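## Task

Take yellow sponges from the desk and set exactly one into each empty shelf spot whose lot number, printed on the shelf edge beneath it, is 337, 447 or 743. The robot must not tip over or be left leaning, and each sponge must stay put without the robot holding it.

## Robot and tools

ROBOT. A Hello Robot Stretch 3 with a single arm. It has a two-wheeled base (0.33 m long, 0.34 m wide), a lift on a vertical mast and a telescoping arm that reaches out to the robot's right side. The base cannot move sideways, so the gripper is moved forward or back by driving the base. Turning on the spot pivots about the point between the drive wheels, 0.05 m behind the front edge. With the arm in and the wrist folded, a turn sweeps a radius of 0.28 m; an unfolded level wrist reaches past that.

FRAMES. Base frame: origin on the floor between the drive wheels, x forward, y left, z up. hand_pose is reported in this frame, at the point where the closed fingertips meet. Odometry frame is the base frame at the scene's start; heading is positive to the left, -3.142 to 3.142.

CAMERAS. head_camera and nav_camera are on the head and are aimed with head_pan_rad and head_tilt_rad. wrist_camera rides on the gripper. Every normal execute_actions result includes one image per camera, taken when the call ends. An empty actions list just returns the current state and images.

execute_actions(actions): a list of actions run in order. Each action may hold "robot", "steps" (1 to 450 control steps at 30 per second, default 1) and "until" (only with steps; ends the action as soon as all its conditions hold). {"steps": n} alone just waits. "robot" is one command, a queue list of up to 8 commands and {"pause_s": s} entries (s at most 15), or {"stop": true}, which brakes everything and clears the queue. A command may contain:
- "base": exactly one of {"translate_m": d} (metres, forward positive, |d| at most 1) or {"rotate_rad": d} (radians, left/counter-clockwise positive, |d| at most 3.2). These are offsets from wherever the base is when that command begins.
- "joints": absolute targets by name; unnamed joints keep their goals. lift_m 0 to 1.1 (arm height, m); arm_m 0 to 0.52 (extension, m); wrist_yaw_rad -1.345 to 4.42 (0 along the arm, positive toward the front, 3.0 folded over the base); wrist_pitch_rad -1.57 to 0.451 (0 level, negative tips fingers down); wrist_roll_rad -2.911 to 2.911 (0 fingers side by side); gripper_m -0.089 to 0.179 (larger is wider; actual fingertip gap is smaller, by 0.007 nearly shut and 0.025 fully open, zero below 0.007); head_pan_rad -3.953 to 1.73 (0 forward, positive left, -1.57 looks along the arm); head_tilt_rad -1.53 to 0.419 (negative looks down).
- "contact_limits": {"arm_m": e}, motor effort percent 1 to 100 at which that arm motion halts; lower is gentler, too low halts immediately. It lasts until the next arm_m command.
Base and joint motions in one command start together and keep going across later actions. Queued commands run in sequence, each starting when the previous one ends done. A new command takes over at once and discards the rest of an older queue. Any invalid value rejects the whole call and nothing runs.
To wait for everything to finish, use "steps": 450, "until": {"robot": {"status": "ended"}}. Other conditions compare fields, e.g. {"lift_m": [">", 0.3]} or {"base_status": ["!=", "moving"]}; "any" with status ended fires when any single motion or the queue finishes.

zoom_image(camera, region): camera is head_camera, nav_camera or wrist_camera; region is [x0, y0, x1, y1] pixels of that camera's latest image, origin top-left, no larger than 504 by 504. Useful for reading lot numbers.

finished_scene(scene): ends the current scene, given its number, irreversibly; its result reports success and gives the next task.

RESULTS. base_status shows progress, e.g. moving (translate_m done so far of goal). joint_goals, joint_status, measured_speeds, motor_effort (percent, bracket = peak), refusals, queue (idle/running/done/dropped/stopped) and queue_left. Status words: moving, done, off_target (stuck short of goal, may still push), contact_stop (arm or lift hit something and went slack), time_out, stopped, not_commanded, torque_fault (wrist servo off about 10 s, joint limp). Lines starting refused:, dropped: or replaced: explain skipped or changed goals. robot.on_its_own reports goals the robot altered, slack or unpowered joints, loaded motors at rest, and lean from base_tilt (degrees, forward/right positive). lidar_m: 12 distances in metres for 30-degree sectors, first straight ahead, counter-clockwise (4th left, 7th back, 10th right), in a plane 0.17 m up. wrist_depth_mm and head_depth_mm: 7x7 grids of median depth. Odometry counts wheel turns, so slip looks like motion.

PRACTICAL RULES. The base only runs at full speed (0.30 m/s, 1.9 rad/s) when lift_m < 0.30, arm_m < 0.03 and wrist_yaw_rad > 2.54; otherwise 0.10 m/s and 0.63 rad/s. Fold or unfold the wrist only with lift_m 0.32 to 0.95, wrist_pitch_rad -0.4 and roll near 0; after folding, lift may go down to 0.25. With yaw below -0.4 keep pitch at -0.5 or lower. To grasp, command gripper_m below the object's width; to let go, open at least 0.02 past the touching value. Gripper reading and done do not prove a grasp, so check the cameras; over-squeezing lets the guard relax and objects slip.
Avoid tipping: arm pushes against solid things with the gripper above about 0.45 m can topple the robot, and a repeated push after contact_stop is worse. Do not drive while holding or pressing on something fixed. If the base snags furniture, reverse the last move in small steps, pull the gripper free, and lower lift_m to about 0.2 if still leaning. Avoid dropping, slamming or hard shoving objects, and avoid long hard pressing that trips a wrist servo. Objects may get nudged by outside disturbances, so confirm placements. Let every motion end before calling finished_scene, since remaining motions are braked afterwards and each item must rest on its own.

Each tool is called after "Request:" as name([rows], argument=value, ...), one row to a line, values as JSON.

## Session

Request:
execute_actions([
  {"robot":{"joints":{"head_tilt_rad":-0.5}},"steps":200,"until":{"robot":{"status":"ended"}}},
])

Scene clock: 0.87 s.
robot.base_odometry: x=+0.000 y=+0.000 heading=+0.000 (m, m, rad; robot's odometry frame)
robot.turned_by_wheels: +0.000 (rad since the last result)
robot.turned_by_imu: +0.000 (rad since the last result)
robot.base_tilt: forward=+0.2 right=-1.1 (deg)
robot.lidar_m: 0.80 1.22 2.37 1.50 1.20 1.10 1.69 1.93 1.92 0.93 0.74 0.74
robot.head_depth_mm: 612 655 704 763 831 916 1016 / 654 702 759 828 909 1010 1131 / 698 766 825 909 1012 1139 1223 / 754 820 901 1000 1120 1274 1255 / 815 891 992 1104 1264 1427 1246 / 892 987 1102 1256 1453 1499 1241 / 982 1097 1243 1434 1701 1505 1244
robot.base_status: not_commanded
robot.joint_positions: lift_m=+0.467 arm_m=-0.003 wrist_yaw_rad=+2.810 wrist_pitch_rad=-0.356 wrist_roll_rad=-0.007 gripper_m=+0.037 head_pan_rad=+0.017 head_tilt_rad=-0.493
robot.joint_goals: lift_m=+0.467 arm_m=-0.003 wrist_yaw_rad=+2.810 wrist_pitch_rad=-0.356 wrist_roll_rad=-0.007 gripper_m=+0.037 head_pan_rad=+0.017 head_tilt_rad=-0.500
robot.joint_status: lift_m=not_commanded arm_m=not_commanded wrist_yaw_rad=not_commanded wrist_pitch_rad=not_commanded wrist_roll_rad=not_commanded gripper_m=not_commanded head_pan_rad=not_commanded head_tilt_rad=done
robot.measured_speeds: translate_m=+0.000 rotate_rad=+0.000 lift_m=+0.000 arm_m=+0.000 wrist_yaw_rad=+0.000 wrist_pitch_rad=+0.000 wrist_roll_rad=+0.000 head_pan_rad=+0.000 head_tilt_rad=+0.000
robot: refusals=0 queue=done queue_left=0
robot.motor_effort: left_wheel=+0(0) right_wheel=+0(0) lift_m=+31(31) arm_m=-1(1) wrist_yaw_rad=+1(1) wrist_pitch_rad=+5(5) wrist_roll_rad=+0(0) gripper_m=+1(1) head_pan_rad=+0(0) head_tilt_rad=-2(20) (%)
robot.hand_pose: x=+0.0542 y=+0.0771 z=+0.4940 quat_wxyz=(+0.238, +0.704, +0.010, +0.669) (m; robot's base frame)
robot.wrist_depth_mm: - - - - - - - / - - - - - - - / - - - - - - - / - - - - - - - / 830 - 891 879 929 930 908 / 709 - 698 708 708 747 769 / 604 611 627 633 637 627 647
pictures: head_camera (sideways: a quarter turn clockwise sets it upright), nav_camera (sideways: a quarter turn counterclockwise sets it upright), wrist_camera
Images, in order (width x height): head_camera 896x504, nav_camera 672x504, wrist_camera 644x364.

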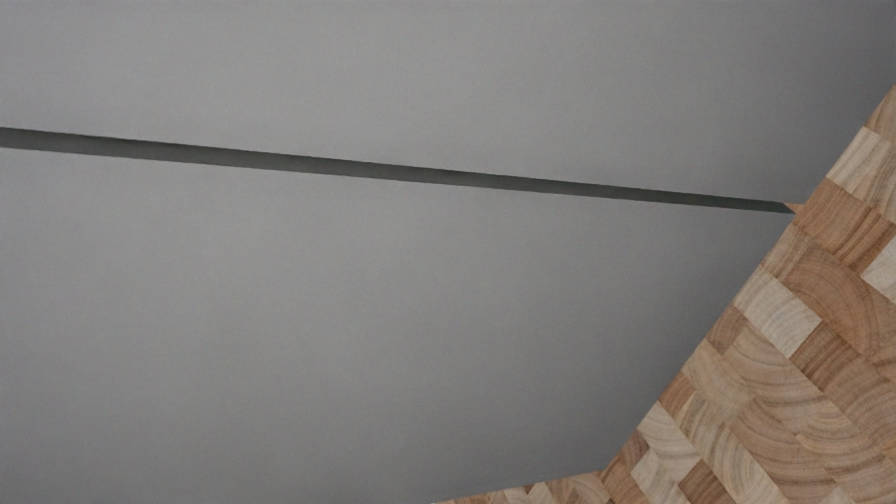

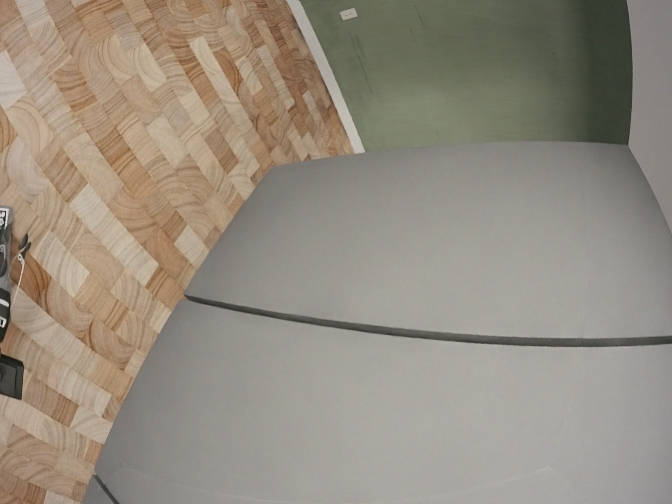

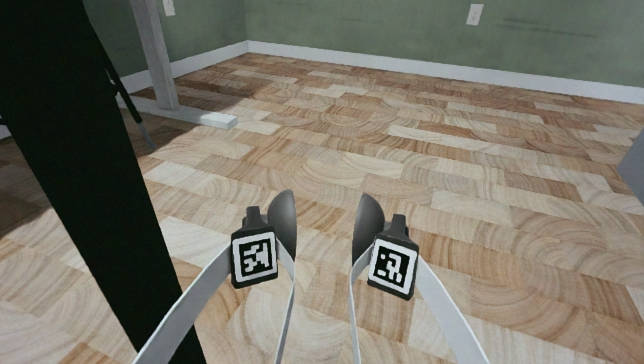

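Request:
execute_actions([
  {"robot":[{"base":{"rotate_rad":-0.66},"joints":{"lift_m":0.76,"head_tilt_rad":-0.25}},{"base":{"translate_m":-0.2},"joints":{"wrist_yaw_rad":0,"wrist_pitch_rad":-0.3,"gripper_m":0.17}},{"base":{"rotate_rad":-1.57}}],"steps":450,"until":{"robot":{"status":"ended"}}},
])

Request:
execute_actions([
  {"robot":{"joints":{"head_tilt_rad":-0.7,"head_pan_rad":-1.9}},"steps":200,"until":{"robot":{"status":"ended"}}},
])

Scene clock: 14.70 s.
robot.base_odometry: x=-0.158 y=+0.123 heading=-2.230 (m, m, rad; robot's odometry frame)
robot.turned_by_wheels: -2.230 (rad since the last result)
robot.turned_by_imu: -2.227 (rad since the last result)
robot.base_tilt: forward=+0.2 right=-1.0 (deg)
robot.lidar_m: 1.92 1.33 0.97 0.94 0.97 1.33 2.37 1.36 0.78 0.90 1.40 1.88
robot.head_depth_mm: 2003 2099 2213 2341 2331 1944 1504 / 2009 2098 2214 2351 2419 1940 1499 / 1985 2108 2229 2323 2441 1926 1483 / 2021 2068 2202 2280 2438 1919 1494 / 1978 2132 2203 2352 2446 1944 1492 / 1973 2098 2198 2309 2393 1920 1491 / 2007 2136 2203 2319 2267 1894 1475
robot.base_status: done (rotate_rad -1.5699 of -1.5700)
robot.joint_positions: lift_m=+0.760 arm_m=-0.003 wrist_yaw_rad=+0.002 wrist_pitch_rad=-0.319 wrist_roll_rad=-0.007 gripper_m=+0.170 head_pan_rad=+0.017 head_tilt_rad=-0.260
robot.joint_goals: lift_m=+0.760 arm_m=-0.003 wrist_yaw_rad=+0.000 wrist_pitch_rad=-0.300 wrist_roll_rad=-0.007 gripper_m=+0.170 head_pan_rad=+0.017 head_tilt_rad=-0.250
robot.joint_status: lift_m=done arm_m=not_commanded wrist_yaw_rad=done wrist_pitch_rad=done wrist_roll_rad=not_commanded gripper_m=done head_pan_rad=not_commanded head_tilt_rad=done
robot.measured_speeds: translate_m=+0.000 rotate_rad=+0.000 lift_m=+0.000 arm_m=+0.000 wrist_yaw_rad=+0.000 wrist_pitch_rad=+0.000 wrist_roll_rad=+0.000 head_pan_rad=+0.000 head_tilt_rad=+0.000
robot: refusals=0 queue=done queue_left=0
robot.motor_effort: left_wheel=+3(9) right_wheel=-2(4) lift_m=+41(40) arm_m=-1(1) wrist_yaw_rad=-1(1) wrist_pitch_rad=+6(8) wrist_roll_rad=+0(0) gripper_m=+1(84) head_pan_rad=+0(0) head_tilt_rad=+4(16) (%)
robot.hand_pose: x=-0.0211 y=-0.3778 z=+0.7949 quat_wxyz=(+0.701, +0.114, -0.695, -0.112) (m; robot's base frame)
robot.wrist_depth_mm: - - - - - - 951 / - - 702 732 753 817 839 / - 435 456 463 415 500 499 / - 369 371 363 366 359 363 / - - - - - - 588 / - - - - - - - / 926 980 906 993 987 964 956
pictures: head_camera (sideways: a quarter turn clockwise sets it upright), nav_camera (sideways: a quarter turn counterclockwise sets it upright), wrist_camera
Images, in order (width x height): head_camera 896x504, nav_camera 672x504, wrist_camera 644x364.

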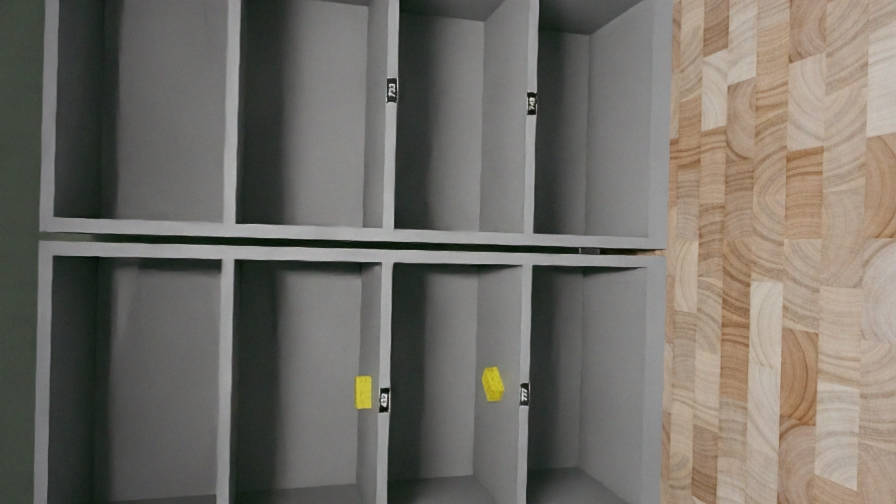

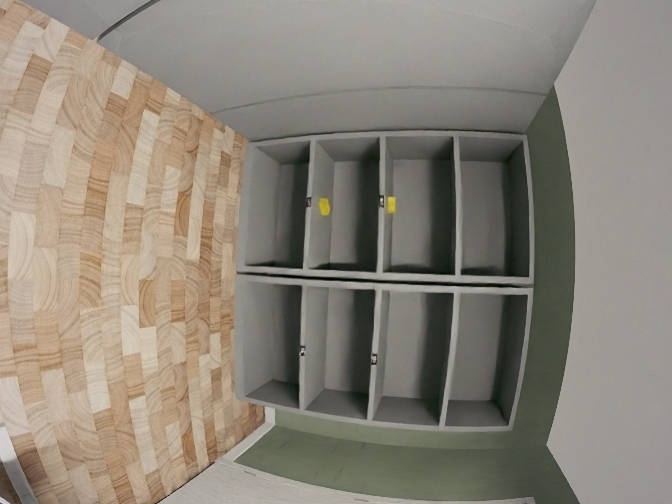

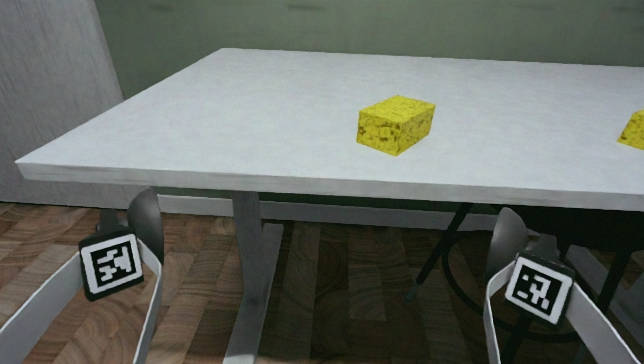

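Scene clock: 16.23 s.
robot.base_odometry: x=-0.158 y=+0.123 heading=-2.230 (m, m, rad; robot's odometry frame)
robot.turned_by_wheels: +0.000 (rad since the last result)
robot.turned_by_imu: +0.000 (rad since the last result)
robot.base_tilt: forward=+0.3 right=-1.0 (deg)
robot.lidar_m: 1.91 1.33 0.97 0.94 0.97 1.33 2.36 1.36 0.78 0.90 1.40 1.89
robot.head_depth_mm: 1313 1461 1158 911 1543 1336 1150 / 1264 1424 1158 903 1546 1343 - / 1232 1386 1152 878 1578 1361 - / 1183 1338 1144 875 1545 1359 - / 1147 1297 1144 829 1491 1382 - / 1113 1244 1140 871 1455 1378 1116 / 1085 1204 1136 867 762 1283 1126
robot.base_status: done (rotate_rad -1.5699 of -1.5700)
robot.joint_positions: lift_m=+0.760 arm_m=-0.003 wrist_yaw_rad=+0.002 wrist_pitch_rad=-0.319 wrist_roll_rad=-0.007 gripper_m=+0.170 head_pan_rad=-1.893 head_tilt_rad=-0.691
robot.joint_goals: lift_m=+0.760 arm_m=-0.003 wrist_yaw_rad=+0.000 wrist_pitch_rad=-0.300 wrist_roll_rad=-0.007 gripper_m=+0.170 head_pan_rad=-1.900 head_tilt_rad=-0.700
robot.joint_status: lift_m=done arm_m=not_commanded wrist_yaw_rad=done wrist_pitch_rad=done wrist_roll_rad=not_commanded gripper_m=done head_pan_rad=done head_tilt_rad=done
robot.measured_speeds: translate_m=+0.000 rotate_rad=+0.000 lift_m=+0.000 arm_m=+0.000 wrist_yaw_rad=+0.000 wrist_pitch_rad=+0.000 wrist_roll_rad=+0.000 head_pan_rad=+0.000 head_tilt_rad=+0.000
robot: refusals=0 queue=done queue_left=0
robot.motor_effort: left_wheel=+2(3) right_wheel=-2(2) lift_m=+41(41) arm_m=-1(1) wrist_yaw_rad=-1(1) wrist_pitch_rad=+6(7) wrist_roll_rad=+0(0) gripper_m=+1(1) head_pan_rad=-2(26) head_tilt_rad=-3(20) (%)
robot.hand_pose: x=-0.0211 y=-0.3778 z=+0.7949 quat_wxyz=(+0.701, +0.114, -0.695, -0.112) (m; robot's base frame)
robot.wrist_depth_mm: - - - - - - 962 / - - 696 711 758 787 849 / - 442 452 459 418 493 507 / - 367 373 359 369 362 361 / - - - - - - 581 / - - - - - - - / 937 965 939 956 975 941 -
pictures: head_camera (sideways: a quarter turn clockwise sets it upright), nav_camera (sideways: a quarter turn counterclockwise sets it upright), wrist_camera
Images, in order (width x height): head_camera 896x504, nav_camera 672x504, wrist_camera 644x364.

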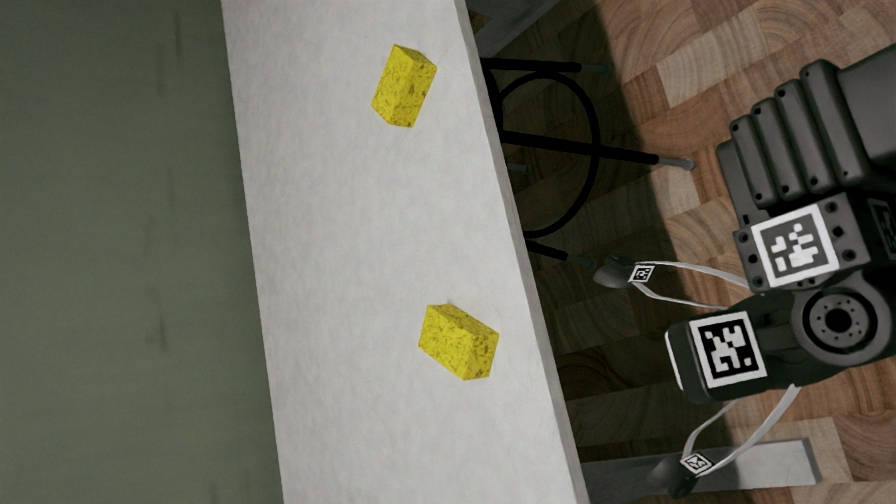

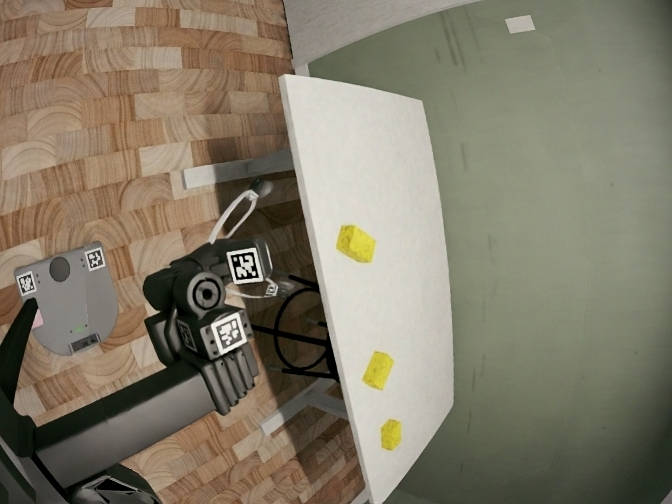

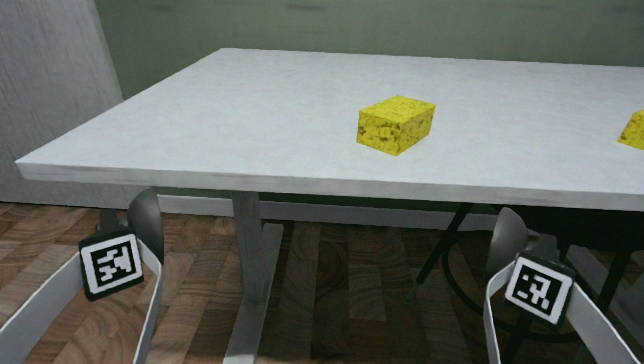

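Request:
execute_actions([
  {"robot":[{"base":{"rotate_rad":-0.35},"joints":{"lift_m":0.81,"wrist_yaw_rad":-0.3,"head_pan_rad":-1.6}},{"base":{"translate_m":0.24},"joints":{"arm_m":0.3}}],"steps":450,"until":{"robot":{"status":"ended"}}},
])

Scene clock: 24.90 s.
robot.base_odometry: x=-0.361 y=-0.005 heading=-2.580 (m, m, rad; robot's odometry frame)
robot.turned_by_wheels: -0.350 (rad since the last result)
robot.turned_by_imu: -0.347 (rad since the last result)
robot.base_tilt: forward=-0.2 right=-0.9 (deg)
robot.lidar_m: 1.88 1.69 1.25 1.02 1.02 1.13 1.79 2.59 0.87 1.01 0.80 1.38
robot.head_depth_mm: 1288 1442 1157 878 1601 - - / 1226 1412 1163 942 - 1331 1152 / 1182 1347 1200 - 1461 1333 1142 / 1136 1284 1207 - 772 1330 1137 / 1093 1229 1146 868 743 1327 1142 / 1050 1179 1141 870 719 1292 1136 / 1014 1130 1136 865 696 1314 1143
robot.base_status: done (translate_m +0.2400 of +0.2400)
robot.joint_positions: lift_m=+0.810 arm_m=+0.300 wrist_yaw_rad=-0.298 wrist_pitch_rad=-0.318 wrist_roll_rad=-0.007 gripper_m=+0.170 head_pan_rad=-1.607 head_tilt_rad=-0.691
robot.joint_goals: lift_m=+0.810 arm_m=+0.300 wrist_yaw_rad=-0.300 wrist_pitch_rad=-0.300 wrist_roll_rad=-0.007 gripper_m=+0.170 head_pan_rad=-1.600 head_tilt_rad=-0.700
robot.joint_status: lift_m=done arm_m=done wrist_yaw_rad=done wrist_pitch_rad=done wrist_roll_rad=not_commanded gripper_m=done head_pan_rad=done head_tilt_rad=done
robot.measured_speeds: translate_m=+0.000 rotate_rad=+0.000 lift_m=+0.000 arm_m=+0.000 wrist_yaw_rad=+0.000 wrist_pitch_rad=+0.000 wrist_roll_rad=+0.000 head_pan_rad=+0.000 head_tilt_rad=+0.000
robot: refusals=0 queue=done queue_left=0
robot.motor_effort: left_wheel=+2(10) right_wheel=-1(5) lift_m=+41(41) arm_m=+6(8) wrist_yaw_rad=-2(1) wrist_pitch_rad=+6(6) wrist_roll_rad=+0(0) gripper_m=+1(0) head_pan_rad=+3(17) head_tilt_rad=-3(4) (%)
robot.hand_pose: x=-0.0908 y=-0.6699 z=+0.8452 quat_wxyz=(+0.677, +0.008, -0.704, -0.215) (m; robot's base frame)
robot.wrist_depth_mm: 559 623 745 847 - - - / 605 672 765 862 965 - - / 549 564 588 582 601 620 600 / 406 418 423 444 449 443 394 / 332 347 336 346 348 371 362 / - 267 279 245 280 286 293 / 229 237 238 205 210 245 251
pictures: head_camera (sideways: a quarter turn clockwise sets it upright), nav_camera (sideways: a quarter turn counterclockwise sets it upright), wrist_camera
Images, in order (width x height): head_camera 896x504, nav_camera 672x504, wrist_camera 644x364.

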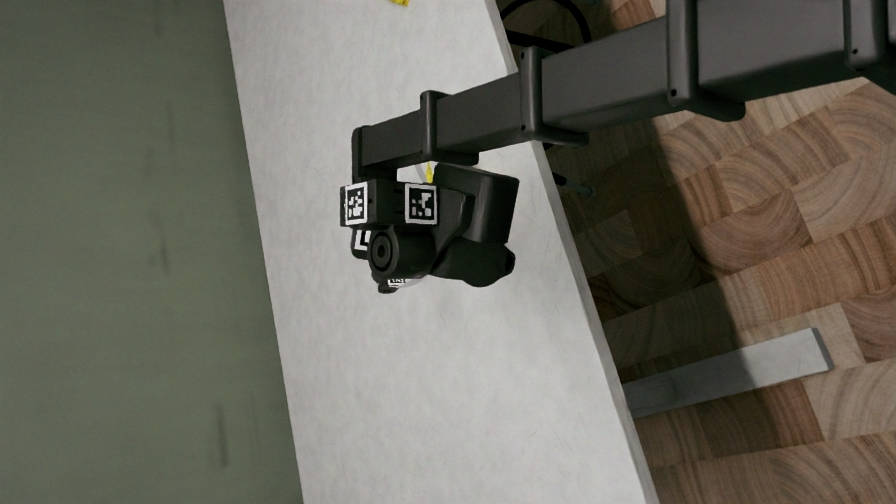

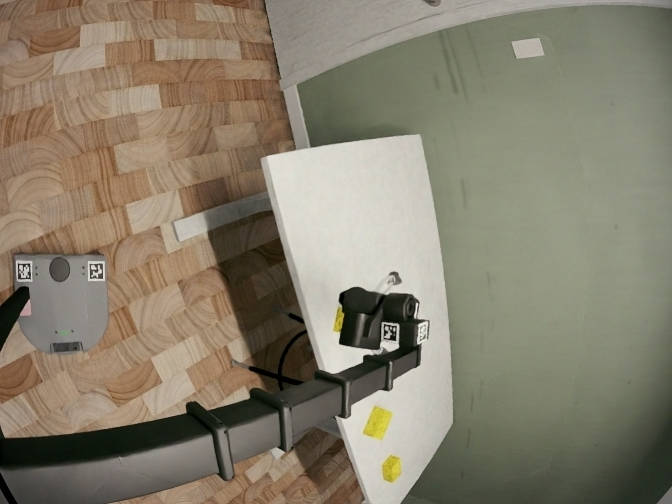

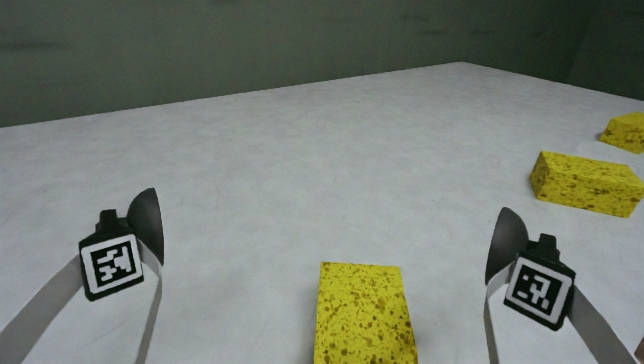

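Request:
execute_actions([
  {"robot":[{"base":{"translate_m":-0.022},"joints":{"lift_m":0.712}},{"joints":{"gripper_m":0.02}},{"joints":{"lift_m":0.77}},{"joints":{"arm_m":0,"wrist_yaw_rad":0}}],"steps":450,"until":{"robot":{"status":"ended"}}},
])

Scene clock: 35.30 s.
robot.base_odometry: x=-0.342 y=+0.006 heading=-2.580 (m, m, rad; robot's odometry frame)
robot.turned_by_wheels: +0.000 (rad since the last result)
robot.turned_by_imu: +0.000 (rad since the last result)
robot.base_tilt: forward=+0.2 right=-1.0 (deg)
robot.lidar_m: 1.90 1.71 1.24 1.01 1.01 1.12 1.78 2.57 0.86 1.00 0.81 1.38
robot.head_depth_mm: 1290 1453 1166 913 1511 1344 - / 1237 1407 1156 882 1543 1336 - / 1189 1349 1153 876 1506 1340 - / 1150 1290 1144 869 579 - - / 1107 1240 1144 871 744 1334 1134 / 1063 1184 1139 869 721 1283 1142 / 1025 1137 1138 866 697 1309 1135
robot.base_status: done (translate_m -0.0220 of -0.0220)
robot.joint_positions: lift_m=+0.770 arm_m=+0.000 wrist_yaw_rad=-0.002 wrist_pitch_rad=-0.318 wrist_roll_rad=-0.007 gripper_m=+0.040 head_pan_rad=-1.607 head_tilt_rad=-0.691
robot.joint_goals: lift_m=+0.770 arm_m=+0.000 wrist_yaw_rad=+0.000 wrist_pitch_rad=-0.300 wrist_roll_rad=-0.007 gripper_m=+0.039 head_pan_rad=-1.600 head_tilt_rad=-0.700
robot.joint_status: lift_m=done arm_m=done wrist_yaw_rad=done wrist_pitch_rad=done wrist_roll_rad=not_commanded gripper_m=done head_pan_rad=done head_tilt_rad=done
robot.measured_speeds: translate_m=+0.000 rotate_rad=+0.000 lift_m=+0.000 arm_m=+0.000 wrist_yaw_rad=+0.000 wrist_pitch_rad=+0.000 wrist_roll_rad=+0.000 head_pan_rad=+0.000 head_tilt_rad=+0.000
robot: refusals=0 queue=done queue_left=0
robot.on_its_own: gripper_m is held at +0.039, not at your +0.020, by its stall guard, which is not easing now
robot.motor_effort: left_wheel=+2(4) right_wheel=-1(4) lift_m=+41(43) arm_m=-7(5) wrist_yaw_rad=+1(4) wrist_pitch_rad=+6(6) wrist_roll_rad=+0(0) gripper_m=-19(100) head_pan_rad=+3(2) head_tilt_rad=-3(4) (%)
robot.hand_pose: x=-0.0219 y=-0.3812 z=+0.8052 quat_wxyz=(+0.701, +0.112, -0.695, -0.112) (m; robot's base frame)
robot.wrist_depth_mm: 836 847 933 988 - - - / 892 709 732 789 806 854 904 / 906 469 475 492 516 528 505 / 343 348 357 167 368 415 - / 269 284 132 130 132 - - / - - 117 111 112 - - / 961 975 883 122 960 - -
pictures: head_camera (sideways: a quarter turn clockwise sets it upright), nav_camera (sideways: a quarter turn counterclockwise sets it upright), wrist_camera
Images, in order (width x height): head_camera 896x504, nav_camera 672x504, wrist_camera 644x364.

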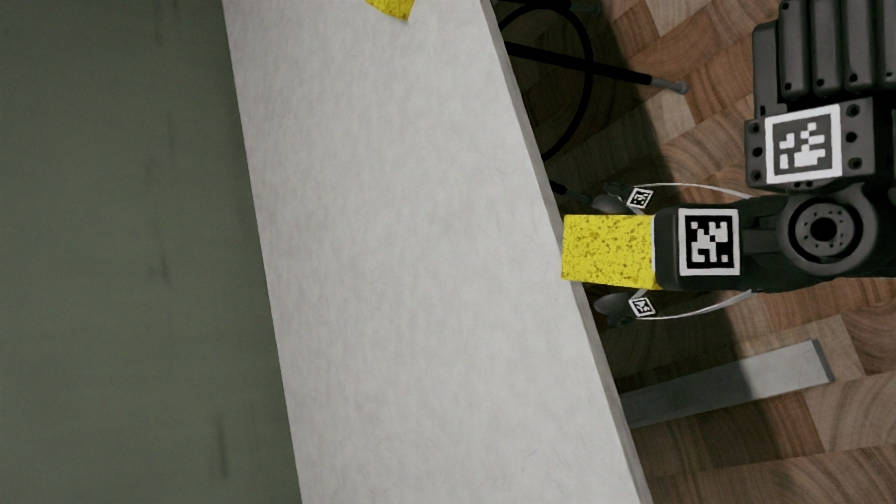

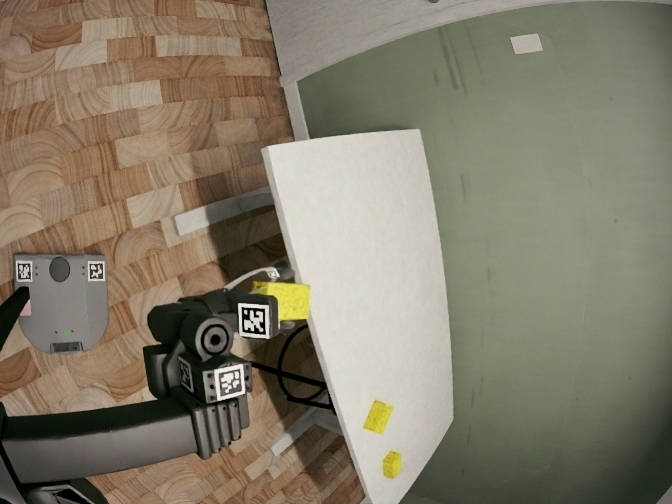

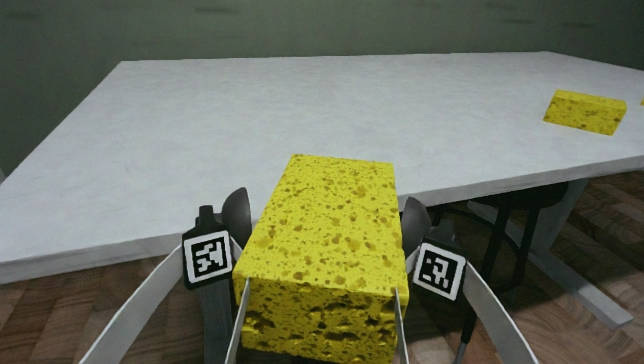

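Request:
execute_actions([
  {"robot":[{"base":{"translate_m":0.5}},{"base":{"translate_m":0.56},"joints":{"lift_m":0.57}},{"base":{"rotate_rad":1.92},"joints":{"head_pan_rad":-1.57,"head_tilt_rad":-0.8}}],"steps":450,"until":{"robot":{"status":"ended"}}},
  {"steps":450,"until":{"robot":{"status":"ended"}}},
])

Scene clock: 57.27 s.
robot.base_odometry: x=-1.240 y=-0.558 heading=-0.660 (m, m, rad; robot's odometry frame)
robot.turned_by_wheels: +1.920 (rad since the last result)
robot.turned_by_imu: +1.924 (rad since the last result)
robot.base_tilt: forward=+0.2 right=-1.1 (deg)
robot.lidar_m: 1.37 1.42 1.95 2.27 1.30 0.93 0.90 0.94 0.86 1.16 0.80 1.42
robot.head_depth_mm: 946 755 1236 1073 1355 1269 1116 / 948 752 1252 1077 1391 1267 1153 / 945 747 1253 1072 1384 1269 - / 936 745 1253 1095 1390 696 1086 / 928 742 1244 1096 1392 1260 1108 / 935 738 1250 1095 1369 1259 1106 / 926 736 1072 1027 1261 1252 1107
robot.base_status: done (rotate_rad +1.9199 of +1.9200)
robot.joint_positions: lift_m=+0.570 arm_m=+0.000 wrist_yaw_rad=-0.002 wrist_pitch_rad=-0.318 wrist_roll_rad=-0.007 gripper_m=+0.040 head_pan_rad=-1.577 head_tilt_rad=-0.790
robot.joint_goals: lift_m=+0.570 arm_m=+0.000 wrist_yaw_rad=+0.000 wrist_pitch_rad=-0.300 wrist_roll_rad=-0.007 gripper_m=+0.039 head_pan_rad=-1.570 head_tilt_rad=-0.800
robot.joint_status: lift_m=done arm_m=done wrist_yaw_rad=done wrist_pitch_rad=done wrist_roll_rad=not_commanded gripper_m=done head_pan_rad=done head_tilt_rad=done
robot.measured_speeds: translate_m=+0.000 rotate_rad=+0.000 lift_m=+0.000 arm_m=+0.000 wrist_yaw_rad=+0.000 wrist_pitch_rad=+0.000 wrist_roll_rad=+0.000 head_pan_rad=+0.000 head_tilt_rad=+0.000
robot: refusals=0 queue=done queue_left=0
robot.on_its_own: gripper_m is held at +0.039, not at your +0.020, by its stall guard, which is not easing now
robot.motor_effort: left_wheel=-3(9) right_wheel=+2(4) lift_m=+20(38) arm_m=-7(6) wrist_yaw_rad=+1(1) wrist_pitch_rad=+6(6) wrist_roll_rad=+0(0) gripper_m=-19(20) head_pan_rad=+2(7) head_tilt_rad=-3(13) (%)
robot.hand_pose: x=-0.0219 y=-0.3812 z=+0.6061 quat_wxyz=(+0.701, +0.112, -0.695, -0.112) (m; robot's base frame)
robot.wrist_depth_mm: 456 605 868 846 852 800 566 / 488 577 687 736 762 735 561 / 531 528 522 523 510 520 498 / - 634 - 167 - 822 570 / 935 702 132 131 132 804 959 / 795 777 116 111 112 732 880 / 712 758 729 122 750 738 781
pictures: head_camera (sideways: a quarter turn clockwise sets it upright), nav_camera (sideways: a quarter turn counterclockwise sets it upright), wrist_camera
Images, in order (width x height): head_camera 896x504, nav_camera 672x504, wrist_camera 644x364.

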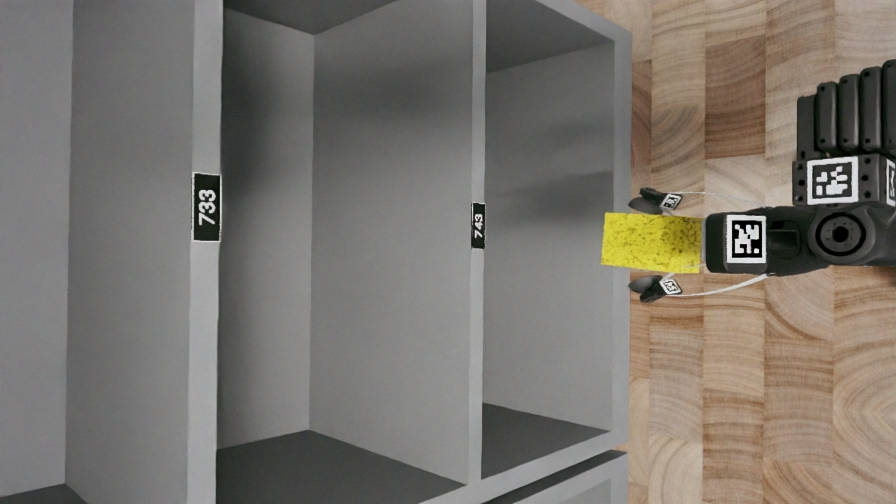

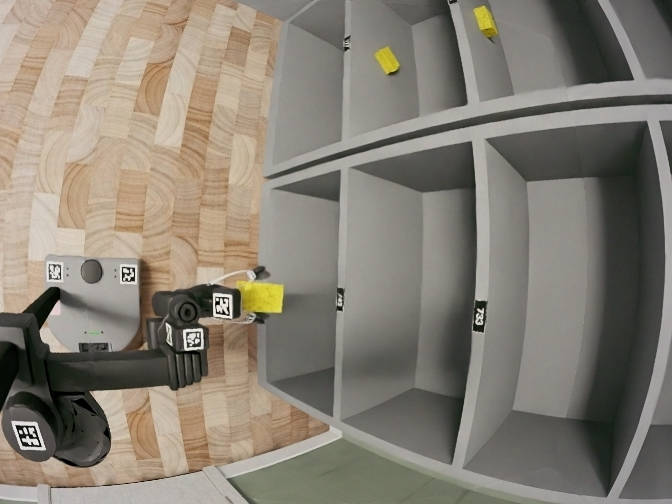

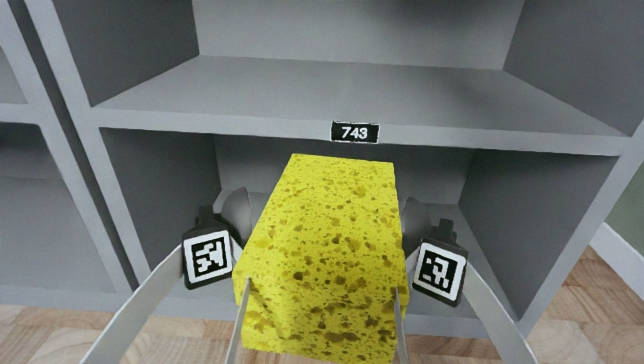

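Request:
execute_actions([
  {"robot":[{"base":{"translate_m":-0.03},"joints":{"arm_m":0.455}},{"joints":{"lift_m":0.526}},{"joints":{"gripper_m":0.11}},{"joints":{"arm_m":0}},{"joints":{"wrist_pitch_rad":-0.4,"wrist_yaw_rad":2.7,"lift_m":0.36,"gripper_m":0.04}},{"joints":{"lift_m":0.28}}],"steps":450,"until":{"robot":{"status":"ended"}}},
  {"steps":450,"until":{"robot":{"status":"ended"}}},
])

Request:
execute_actions([
  {"robot":[{"base":{"rotate_rad":-1.92}},{"base":{"translate_m":-1}},{"base":{"translate_m":-0.36},"joints":{"lift_m":0.6}},{"joints":{"lift_m":0.81,"wrist_yaw_rad":-0.38,"gripper_m":0.179,"wrist_pitch_rad":-0.3,"head_tilt_rad":-0.7}},{"joints":{"arm_m":0.36}}],"steps":450,"until":{"robot":{"status":"ended"}}},
  {"steps":450,"until":{"robot":{"status":"ended"}}},
])

Scene clock: 79.73 s.
robot.base_odometry: x=-1.263 y=-0.540 heading=-0.660 (m, m, rad; robot's odometry frame)
robot.turned_by_wheels: +0.000 (rad since the last result)
robot.turned_by_imu: +0.000 (rad since the last result)
robot.base_tilt: forward=+0.2 right=-1.1 (deg)
robot.lidar_m: 1.40 1.45 1.99 1.94 1.26 0.91 0.87 0.91 0.84 1.16 0.82 1.45
robot.head_depth_mm: 946 755 1211 1072 1329 1274 1112 / 945 750 1257 1068 1401 1262 1116 / 941 748 1248 1101 1393 1261 1118 / 937 745 1243 1038 1389 1272 1126 / 928 740 1249 1095 1380 1262 1117 / 933 739 1238 1092 1372 1253 1105 / 927 735 1159 1063 1266 1269 1105
robot.base_status: done (translate_m -0.0300 of -0.0300)
robot.joint_positions: lift_m=+0.280 arm_m=+0.000 wrist_yaw_rad=+2.697 wrist_pitch_rad=-0.415 wrist_roll_rad=-0.007 gripper_m=+0.040 head_pan_rad=-1.577 head_tilt_rad=-0.790
robot.joint_goals: lift_m=+0.280 arm_m=+0.000 wrist_yaw_rad=+2.700 wrist_pitch_rad=-0.400 wrist_roll_rad=-0.007 gripper_m=+0.040 head_pan_rad=-1.570 head_tilt_rad=-0.800
robot.joint_status: lift_m=done arm_m=done wrist_yaw_rad=done wrist_pitch_rad=done wrist_roll_rad=not_commanded gripper_m=done head_pan_rad=done head_tilt_rad=done
robot.measured_speeds: translate_m=+0.000 rotate_rad=+0.000 lift_m=+0.000 arm_m=+0.000 wrist_yaw_rad=+0.000 wrist_pitch_rad=+0.000 wrist_roll_rad=+0.000 head_pan_rad=+0.000 head_tilt_rad=+0.000
robot: refusals=0 queue=done queue_left=0
robot.motor_effort: left_wheel=-2(10) right_wheel=+1(2) lift_m=+20(21) arm_m=-6(5) wrist_yaw_rad=+2(3) wrist_pitch_rad=+5(7) wrist_roll_rad=+0(0) gripper_m=+1(80) head_pan_rad=+2(2) head_tilt_rad=-5(4) (%)
robot.hand_pose: x=+0.0754 y=+0.0576 z=+0.2939 quat_wxyz=(+0.295, +0.704, -0.009, +0.646) (m; robot's base frame)
robot.wrist_depth_mm: - - - - - - - / - - - - - - - / 874 841 863 850 894 910 946 / - 666 677 677 712 702 710 / - 550 557 556 562 577 592 / 460 - - 472 473 485 492 / - - - 413 414 417 418
pictures: head_camera (sideways: a quarter turn clockwise sets it upright), nav_camera (sideways: a quarter turn counterclockwise sets it upright), wrist_camera
Images, in order (width x height): head_camera 896x504, nav_camera 672x504, wrist_camera 644x364.

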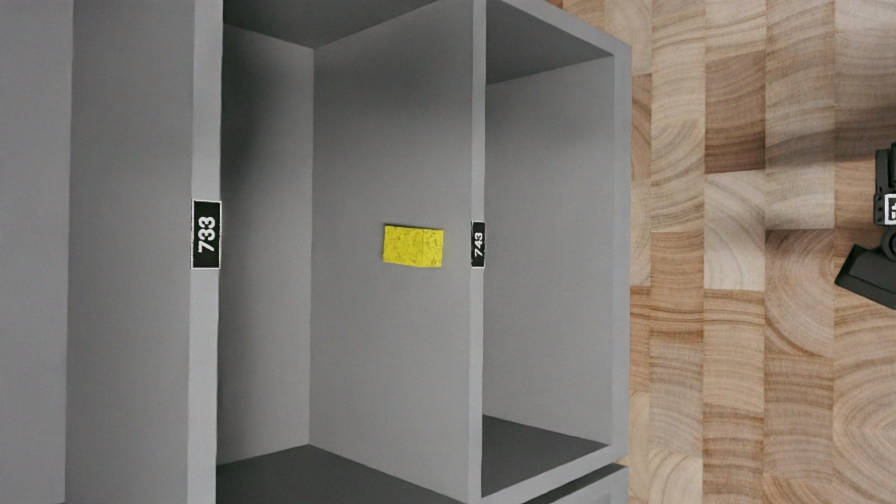

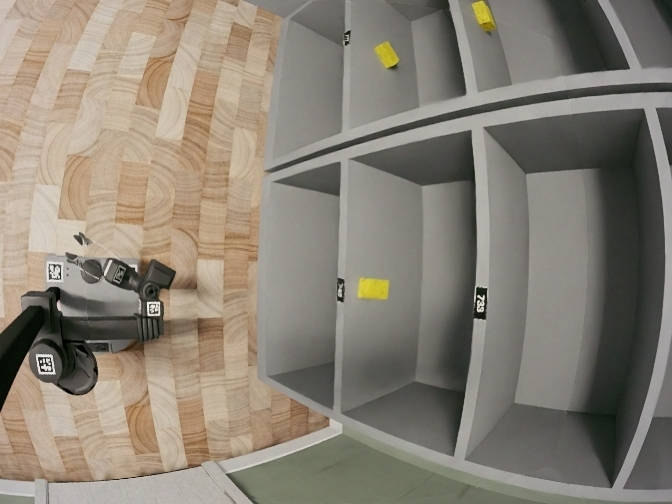

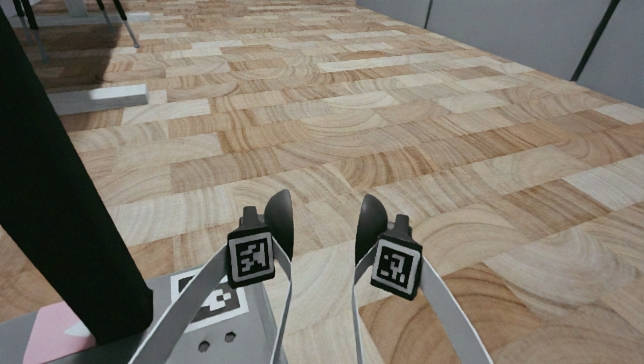

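Scene clock: 98.43 s.
robot.base_odometry: x=-0.112 y=+0.185 heading=-2.580 (m, m, rad; robot's odometry frame)
robot.turned_by_wheels: -1.920 (rad since the last result)
robot.turned_by_imu: -1.919 (rad since the last result)
robot.base_tilt: forward=+0.3 right=-1.1 (deg)
robot.lidar_m: 2.19 1.99 1.16 0.95 0.95 1.05 2.30 2.29 0.98 0.73 0.91 1.49
robot.head_depth_mm: 1314 1452 1129 928 1578 - - / 1274 1426 1178 - 1539 1287 1137 / 1230 1368 1236 832 1534 1320 1134 / 1186 1351 1168 833 1530 1315 1137 / 1139 1291 1111 858 1478 1312 1137 / 1105 1244 1114 852 1435 1302 1133 / 1072 1196 1104 848 752 1302 1129
robot.base_status: done (translate_m -0.3600 of -0.3600)
robot.joint_positions: lift_m=+0.810 arm_m=+0.360 wrist_yaw_rad=-0.378 wrist_pitch_rad=-0.319 wrist_roll_rad=-0.007 gripper_m=+0.179 head_pan_rad=-1.577 head_tilt_rad=-0.705
robot.joint_goals: lift_m=+0.810 arm_m=+0.360 wrist_yaw_rad=-0.380 wrist_pitch_rad=-0.300 wrist_roll_rad=-0.007 gripper_m=+0.179 head_pan_rad=-1.570 head_tilt_rad=-0.700
robot.joint_status: lift_m=done arm_m=done wrist_yaw_rad=done wrist_pitch_rad=done wrist_roll_rad=not_commanded gripper_m=done head_pan_rad=done head_tilt_rad=done
robot.measured_speeds: translate_m=+0.000 rotate_rad=+0.000 lift_m=+0.000 arm_m=+0.000 wrist_yaw_rad=+0.000 wrist_pitch_rad=+0.000 wrist_roll_rad=+0.000 head_pan_rad=+0.000 head_tilt_rad=+0.000
robot: refusals=0 queue=done queue_left=0
robot.motor_effort: left_wheel=+2(14) right_wheel=-1(6) lift_m=+41(47) arm_m=+6(5) wrist_yaw_rad=-1(2) wrist_pitch_rad=+6(7) wrist_roll_rad=+0(0) gripper_m=+1(85) head_pan_rad=+2(2) head_tilt_rad=+2(7) (%)
robot.hand_pose: x=-0.1086 y=-0.7236 z=+0.8451 quat_wxyz=(+0.667, -0.020, -0.704, -0.242) (m; robot's base frame)
robot.wrist_depth_mm: 577 660 782 966 - - - / 592 704 790 912 968 - - / 550 561 574 593 607 622 654 / 408 417 421 438 444 425 461 / 332 344 338 325 350 362 376 / - 269 282 247 238 289 - / 233 232 238 243 238 246 -
pictures: head_camera (sideways: a quarter turn clockwise sets it upright), nav_camera (sideways: a quarter turn counterclockwise sets it upright), wrist_camera
Images, in order (width x height): head_camera 896x504, nav_camera 672x504, wrist_camera 644x364.

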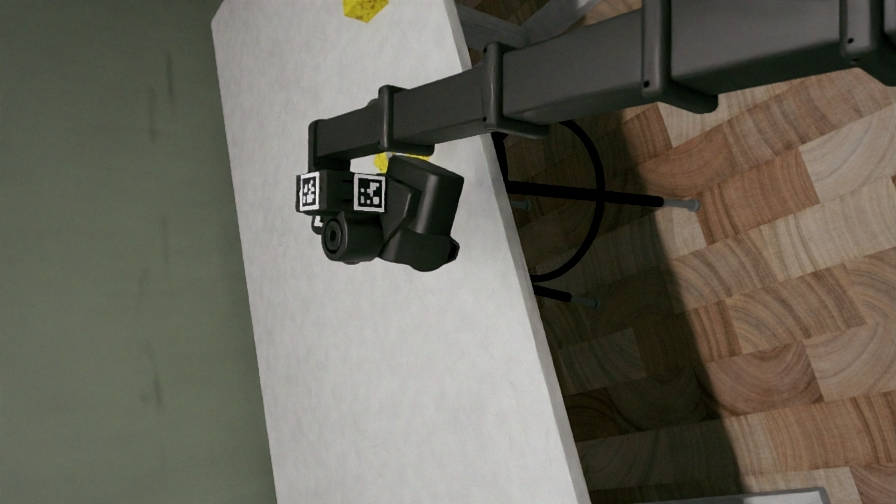

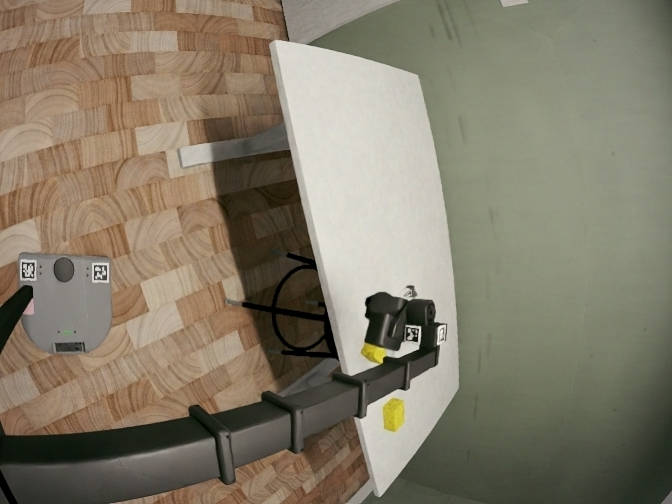

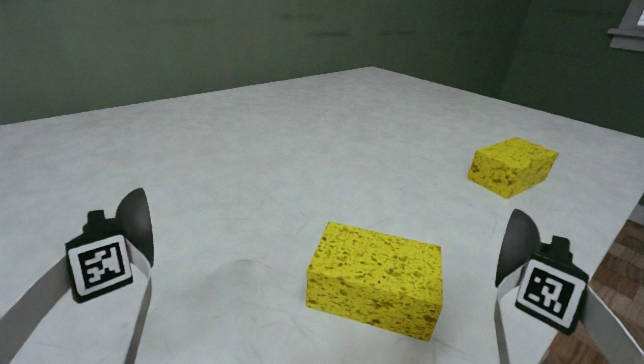

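Request:
execute_actions([
  {"robot":[{"base":{"rotate_rad":-0.22}},{"base":{"translate_m":0.117},"joints":{"arm_m":0.415}},{"joints":{"lift_m":0.77}}],"steps":450,"until":{"robot":{"status":"ended"}}},
])

Scene clock: 107.23 s.
robot.base_odometry: x=-0.223 y=+0.145 heading=-2.800 (m, m, rad; robot's odometry frame)
robot.turned_by_wheels: -0.220 (rad since the last result)
robot.turned_by_imu: -0.219 (rad since the last result)
robot.base_tilt: forward=+0.2 right=-1.1 (deg)
robot.lidar_m: 1.72 1.89 1.49 1.06 1.02 1.04 1.39 2.38 1.01 0.74 0.82 0.83
robot.head_depth_mm: 1561 1773 1046 1832 1587 - - / 1439 1577 1131 961 - 1319 1134 / 1350 1484 1231 862 1512 1323 1138 / 1255 1391 1163 834 1441 1320 1135 / 1195 1338 1112 861 1437 1315 1134 / 1129 1256 1107 849 731 1308 1135 / 1066 1182 1103 850 708 1307 1137
robot.base_status: done (translate_m +0.1170 of +0.1170)
robot.joint_positions: lift_m=+0.770 arm_m=+0.415 wrist_yaw_rad=-0.378 wrist_pitch_rad=-0.318 wrist_roll_rad=-0.007 gripper_m=+0.179 head_pan_rad=-1.577 head_tilt_rad=-0.705
robot.joint_goals: lift_m=+0.770 arm_m=+0.415 wrist_yaw_rad=-0.380 wrist_pitch_rad=-0.300 wrist_roll_rad=-0.007 gripper_m=+0.179 head_pan_rad=-1.570 head_tilt_rad=-0.700
robot.joint_status: lift_m=done arm_m=done wrist_yaw_rad=done wrist_pitch_rad=done wrist_roll_rad=not_commanded gripper_m=done head_pan_rad=done head_tilt_rad=done
robot.measured_speeds: translate_m=+0.000 rotate_rad=+0.000 lift_m=+0.000 arm_m=+0.000 wrist_yaw_rad=+0.000 wrist_pitch_rad=+0.000 wrist_roll_rad=+0.000 head_pan_rad=+0.000 head_tilt_rad=+0.000
robot: refusals=0 queue=done queue_left=0
robot.motor_effort: left_wheel=+2(9) right_wheel=-2(5) lift_m=+20(41) arm_m=+6(7) wrist_yaw_rad=+0(1) wrist_pitch_rad=+6(6) wrist_roll_rad=+0(0) gripper_m=+0(1) head_pan_rad=+2(2) head_tilt_rad=+1(1) (%)
robot.hand_pose: x=-0.1086 y=-0.7786 z=+0.8061 quat_wxyz=(+0.667, -0.020, -0.704, -0.242) (m; robot's base frame)
robot.wrist_depth_mm: 561 673 843 - - - - / 569 660 747 762 820 - - / 450 465 481 496 469 483 - / 340 344 354 360 364 373 - / 275 283 276 286 288 304 - / - 221 224 179 193 239 - / 193 195 190 172 173 205 989
pictures: head_camera (sideways: a quarter turn clockwise sets it upright), nav_camera (sideways: a quarter turn counterclockwise sets it upright), wrist_camera
Images, in order (width x height): head_camera 896x504, nav_camera 672x504, wrist_camera 644x364.

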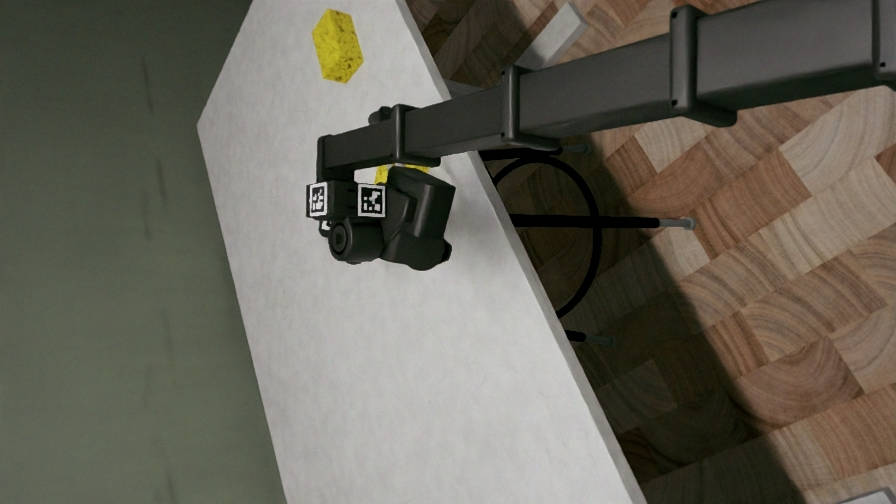

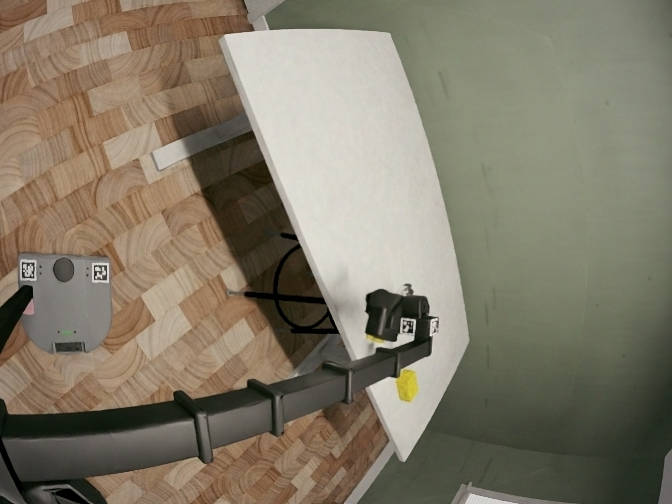

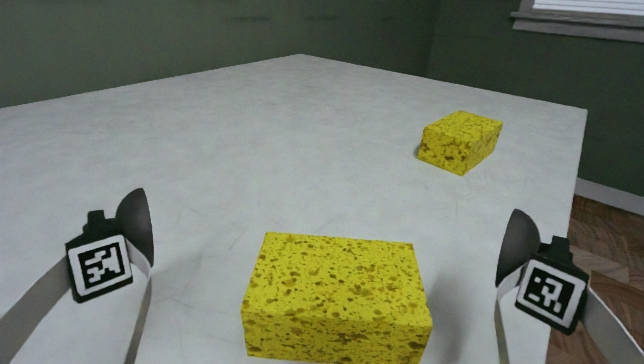

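Request:
execute_actions([
  {"robot":[{"joints":{"lift_m":0.712}},{"joints":{"gripper_m":0.055}},{"joints":{"lift_m":0.77}},{"joints":{"arm_m":0,"wrist_yaw_rad":0}}],"steps":450,"until":{"robot":{"status":"ended"}}},
])

Scene clock: 117.47 s.
robot.base_odometry: x=-0.223 y=+0.145 heading=-2.800 (m, m, rad; robot's odometry frame)
robot.turned_by_wheels: +0.000 (rad since the last result)
robot.turned_by_imu: +0.000 (rad since the last result)
robot.base_tilt: forward=+0.1 right=-1.0 (deg)
robot.lidar_m: 1.72 1.89 1.49 1.06 1.02 1.04 1.39 2.39 1.01 0.73 0.82 0.83
robot.head_depth_mm: 1562 1794 1037 1834 1569 1331 - / 1447 1561 1125 962 1580 1358 - / 1343 1479 1129 893 1469 1354 - / 1262 1408 1120 856 569 - - / 1190 1340 1119 854 1005 1307 1133 / 1124 1258 1118 852 735 1308 1133 / 1066 1184 1114 849 711 1313 1136
robot.base_status: done (translate_m +0.1170 of +0.1170)
robot.joint_positions: lift_m=+0.770 arm_m=+0.000 wrist_yaw_rad=-0.001 wrist_pitch_rad=-0.318 wrist_roll_rad=-0.007 gripper_m=+0.062 head_pan_rad=-1.577 head_tilt_rad=-0.705
robot.joint_goals: lift_m=+0.770 arm_m=+0.000 wrist_yaw_rad=+0.000 wrist_pitch_rad=-0.300 wrist_roll_rad=-0.007 gripper_m=+0.061 head_pan_rad=-1.570 head_tilt_rad=-0.700
robot.joint_status: lift_m=done arm_m=done wrist_yaw_rad=done wrist_pitch_rad=done wrist_roll_rad=not_commanded gripper_m=done head_pan_rad=done head_tilt_rad=done
robot.measured_speeds: translate_m=+0.000 rotate_rad=+0.000 lift_m=+0.000 arm_m=+0.000 wrist_yaw_rad=+0.000 wrist_pitch_rad=+0.000 wrist_roll_rad=+0.000 head_pan_rad=+0.000 head_tilt_rad=+0.000
robot: refusals=0 queue=done queue_left=0
robot.on_its_own: gripper_m is held at +0.061, not at your +0.055, by its stall guard, which is not easing now
robot.motor_effort: left_wheel=+2(2) right_wheel=-2(1) lift_m=+41(41) arm_m=-7(7) wrist_yaw_rad=+2(3) wrist_pitch_rad=+6(6) wrist_roll_rad=+0(0) gripper_m=-20(95) head_pan_rad=+3(2) head_tilt_rad=+2(1) (%)
robot.hand_pose: x=-0.0219 y=-0.3812 z=+0.8051 quat_wxyz=(+0.701, +0.112, -0.695, -0.113) (m; robot's base frame)
robot.wrist_depth_mm: 787 895 980 - - - - / 697 723 761 778 819 742 - / 449 466 478 494 510 614 - / 342 350 250 161 174 - - / 274 292 137 134 132 - - / - - - 149 146 - - / 672 974 949 990 978 - 988
pictures: head_camera (sideways: a quarter turn clockwise sets it upright), nav_camera (sideways: a quarter turn counterclockwise sets it upright), wrist_camera
Images, in order (width x height): head_camera 896x504, nav_camera 672x504, wrist_camera 644x364.

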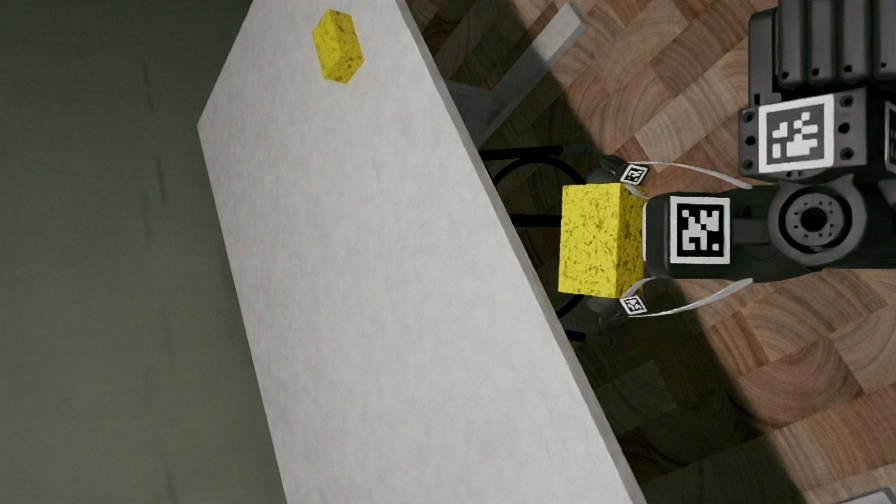

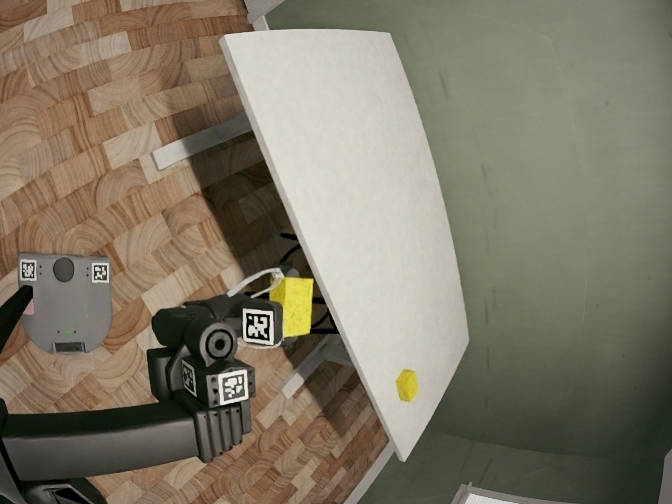

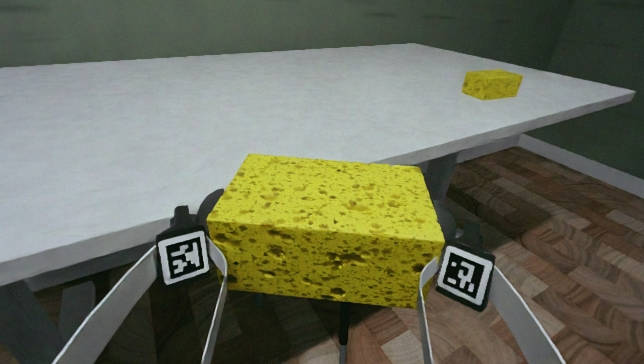

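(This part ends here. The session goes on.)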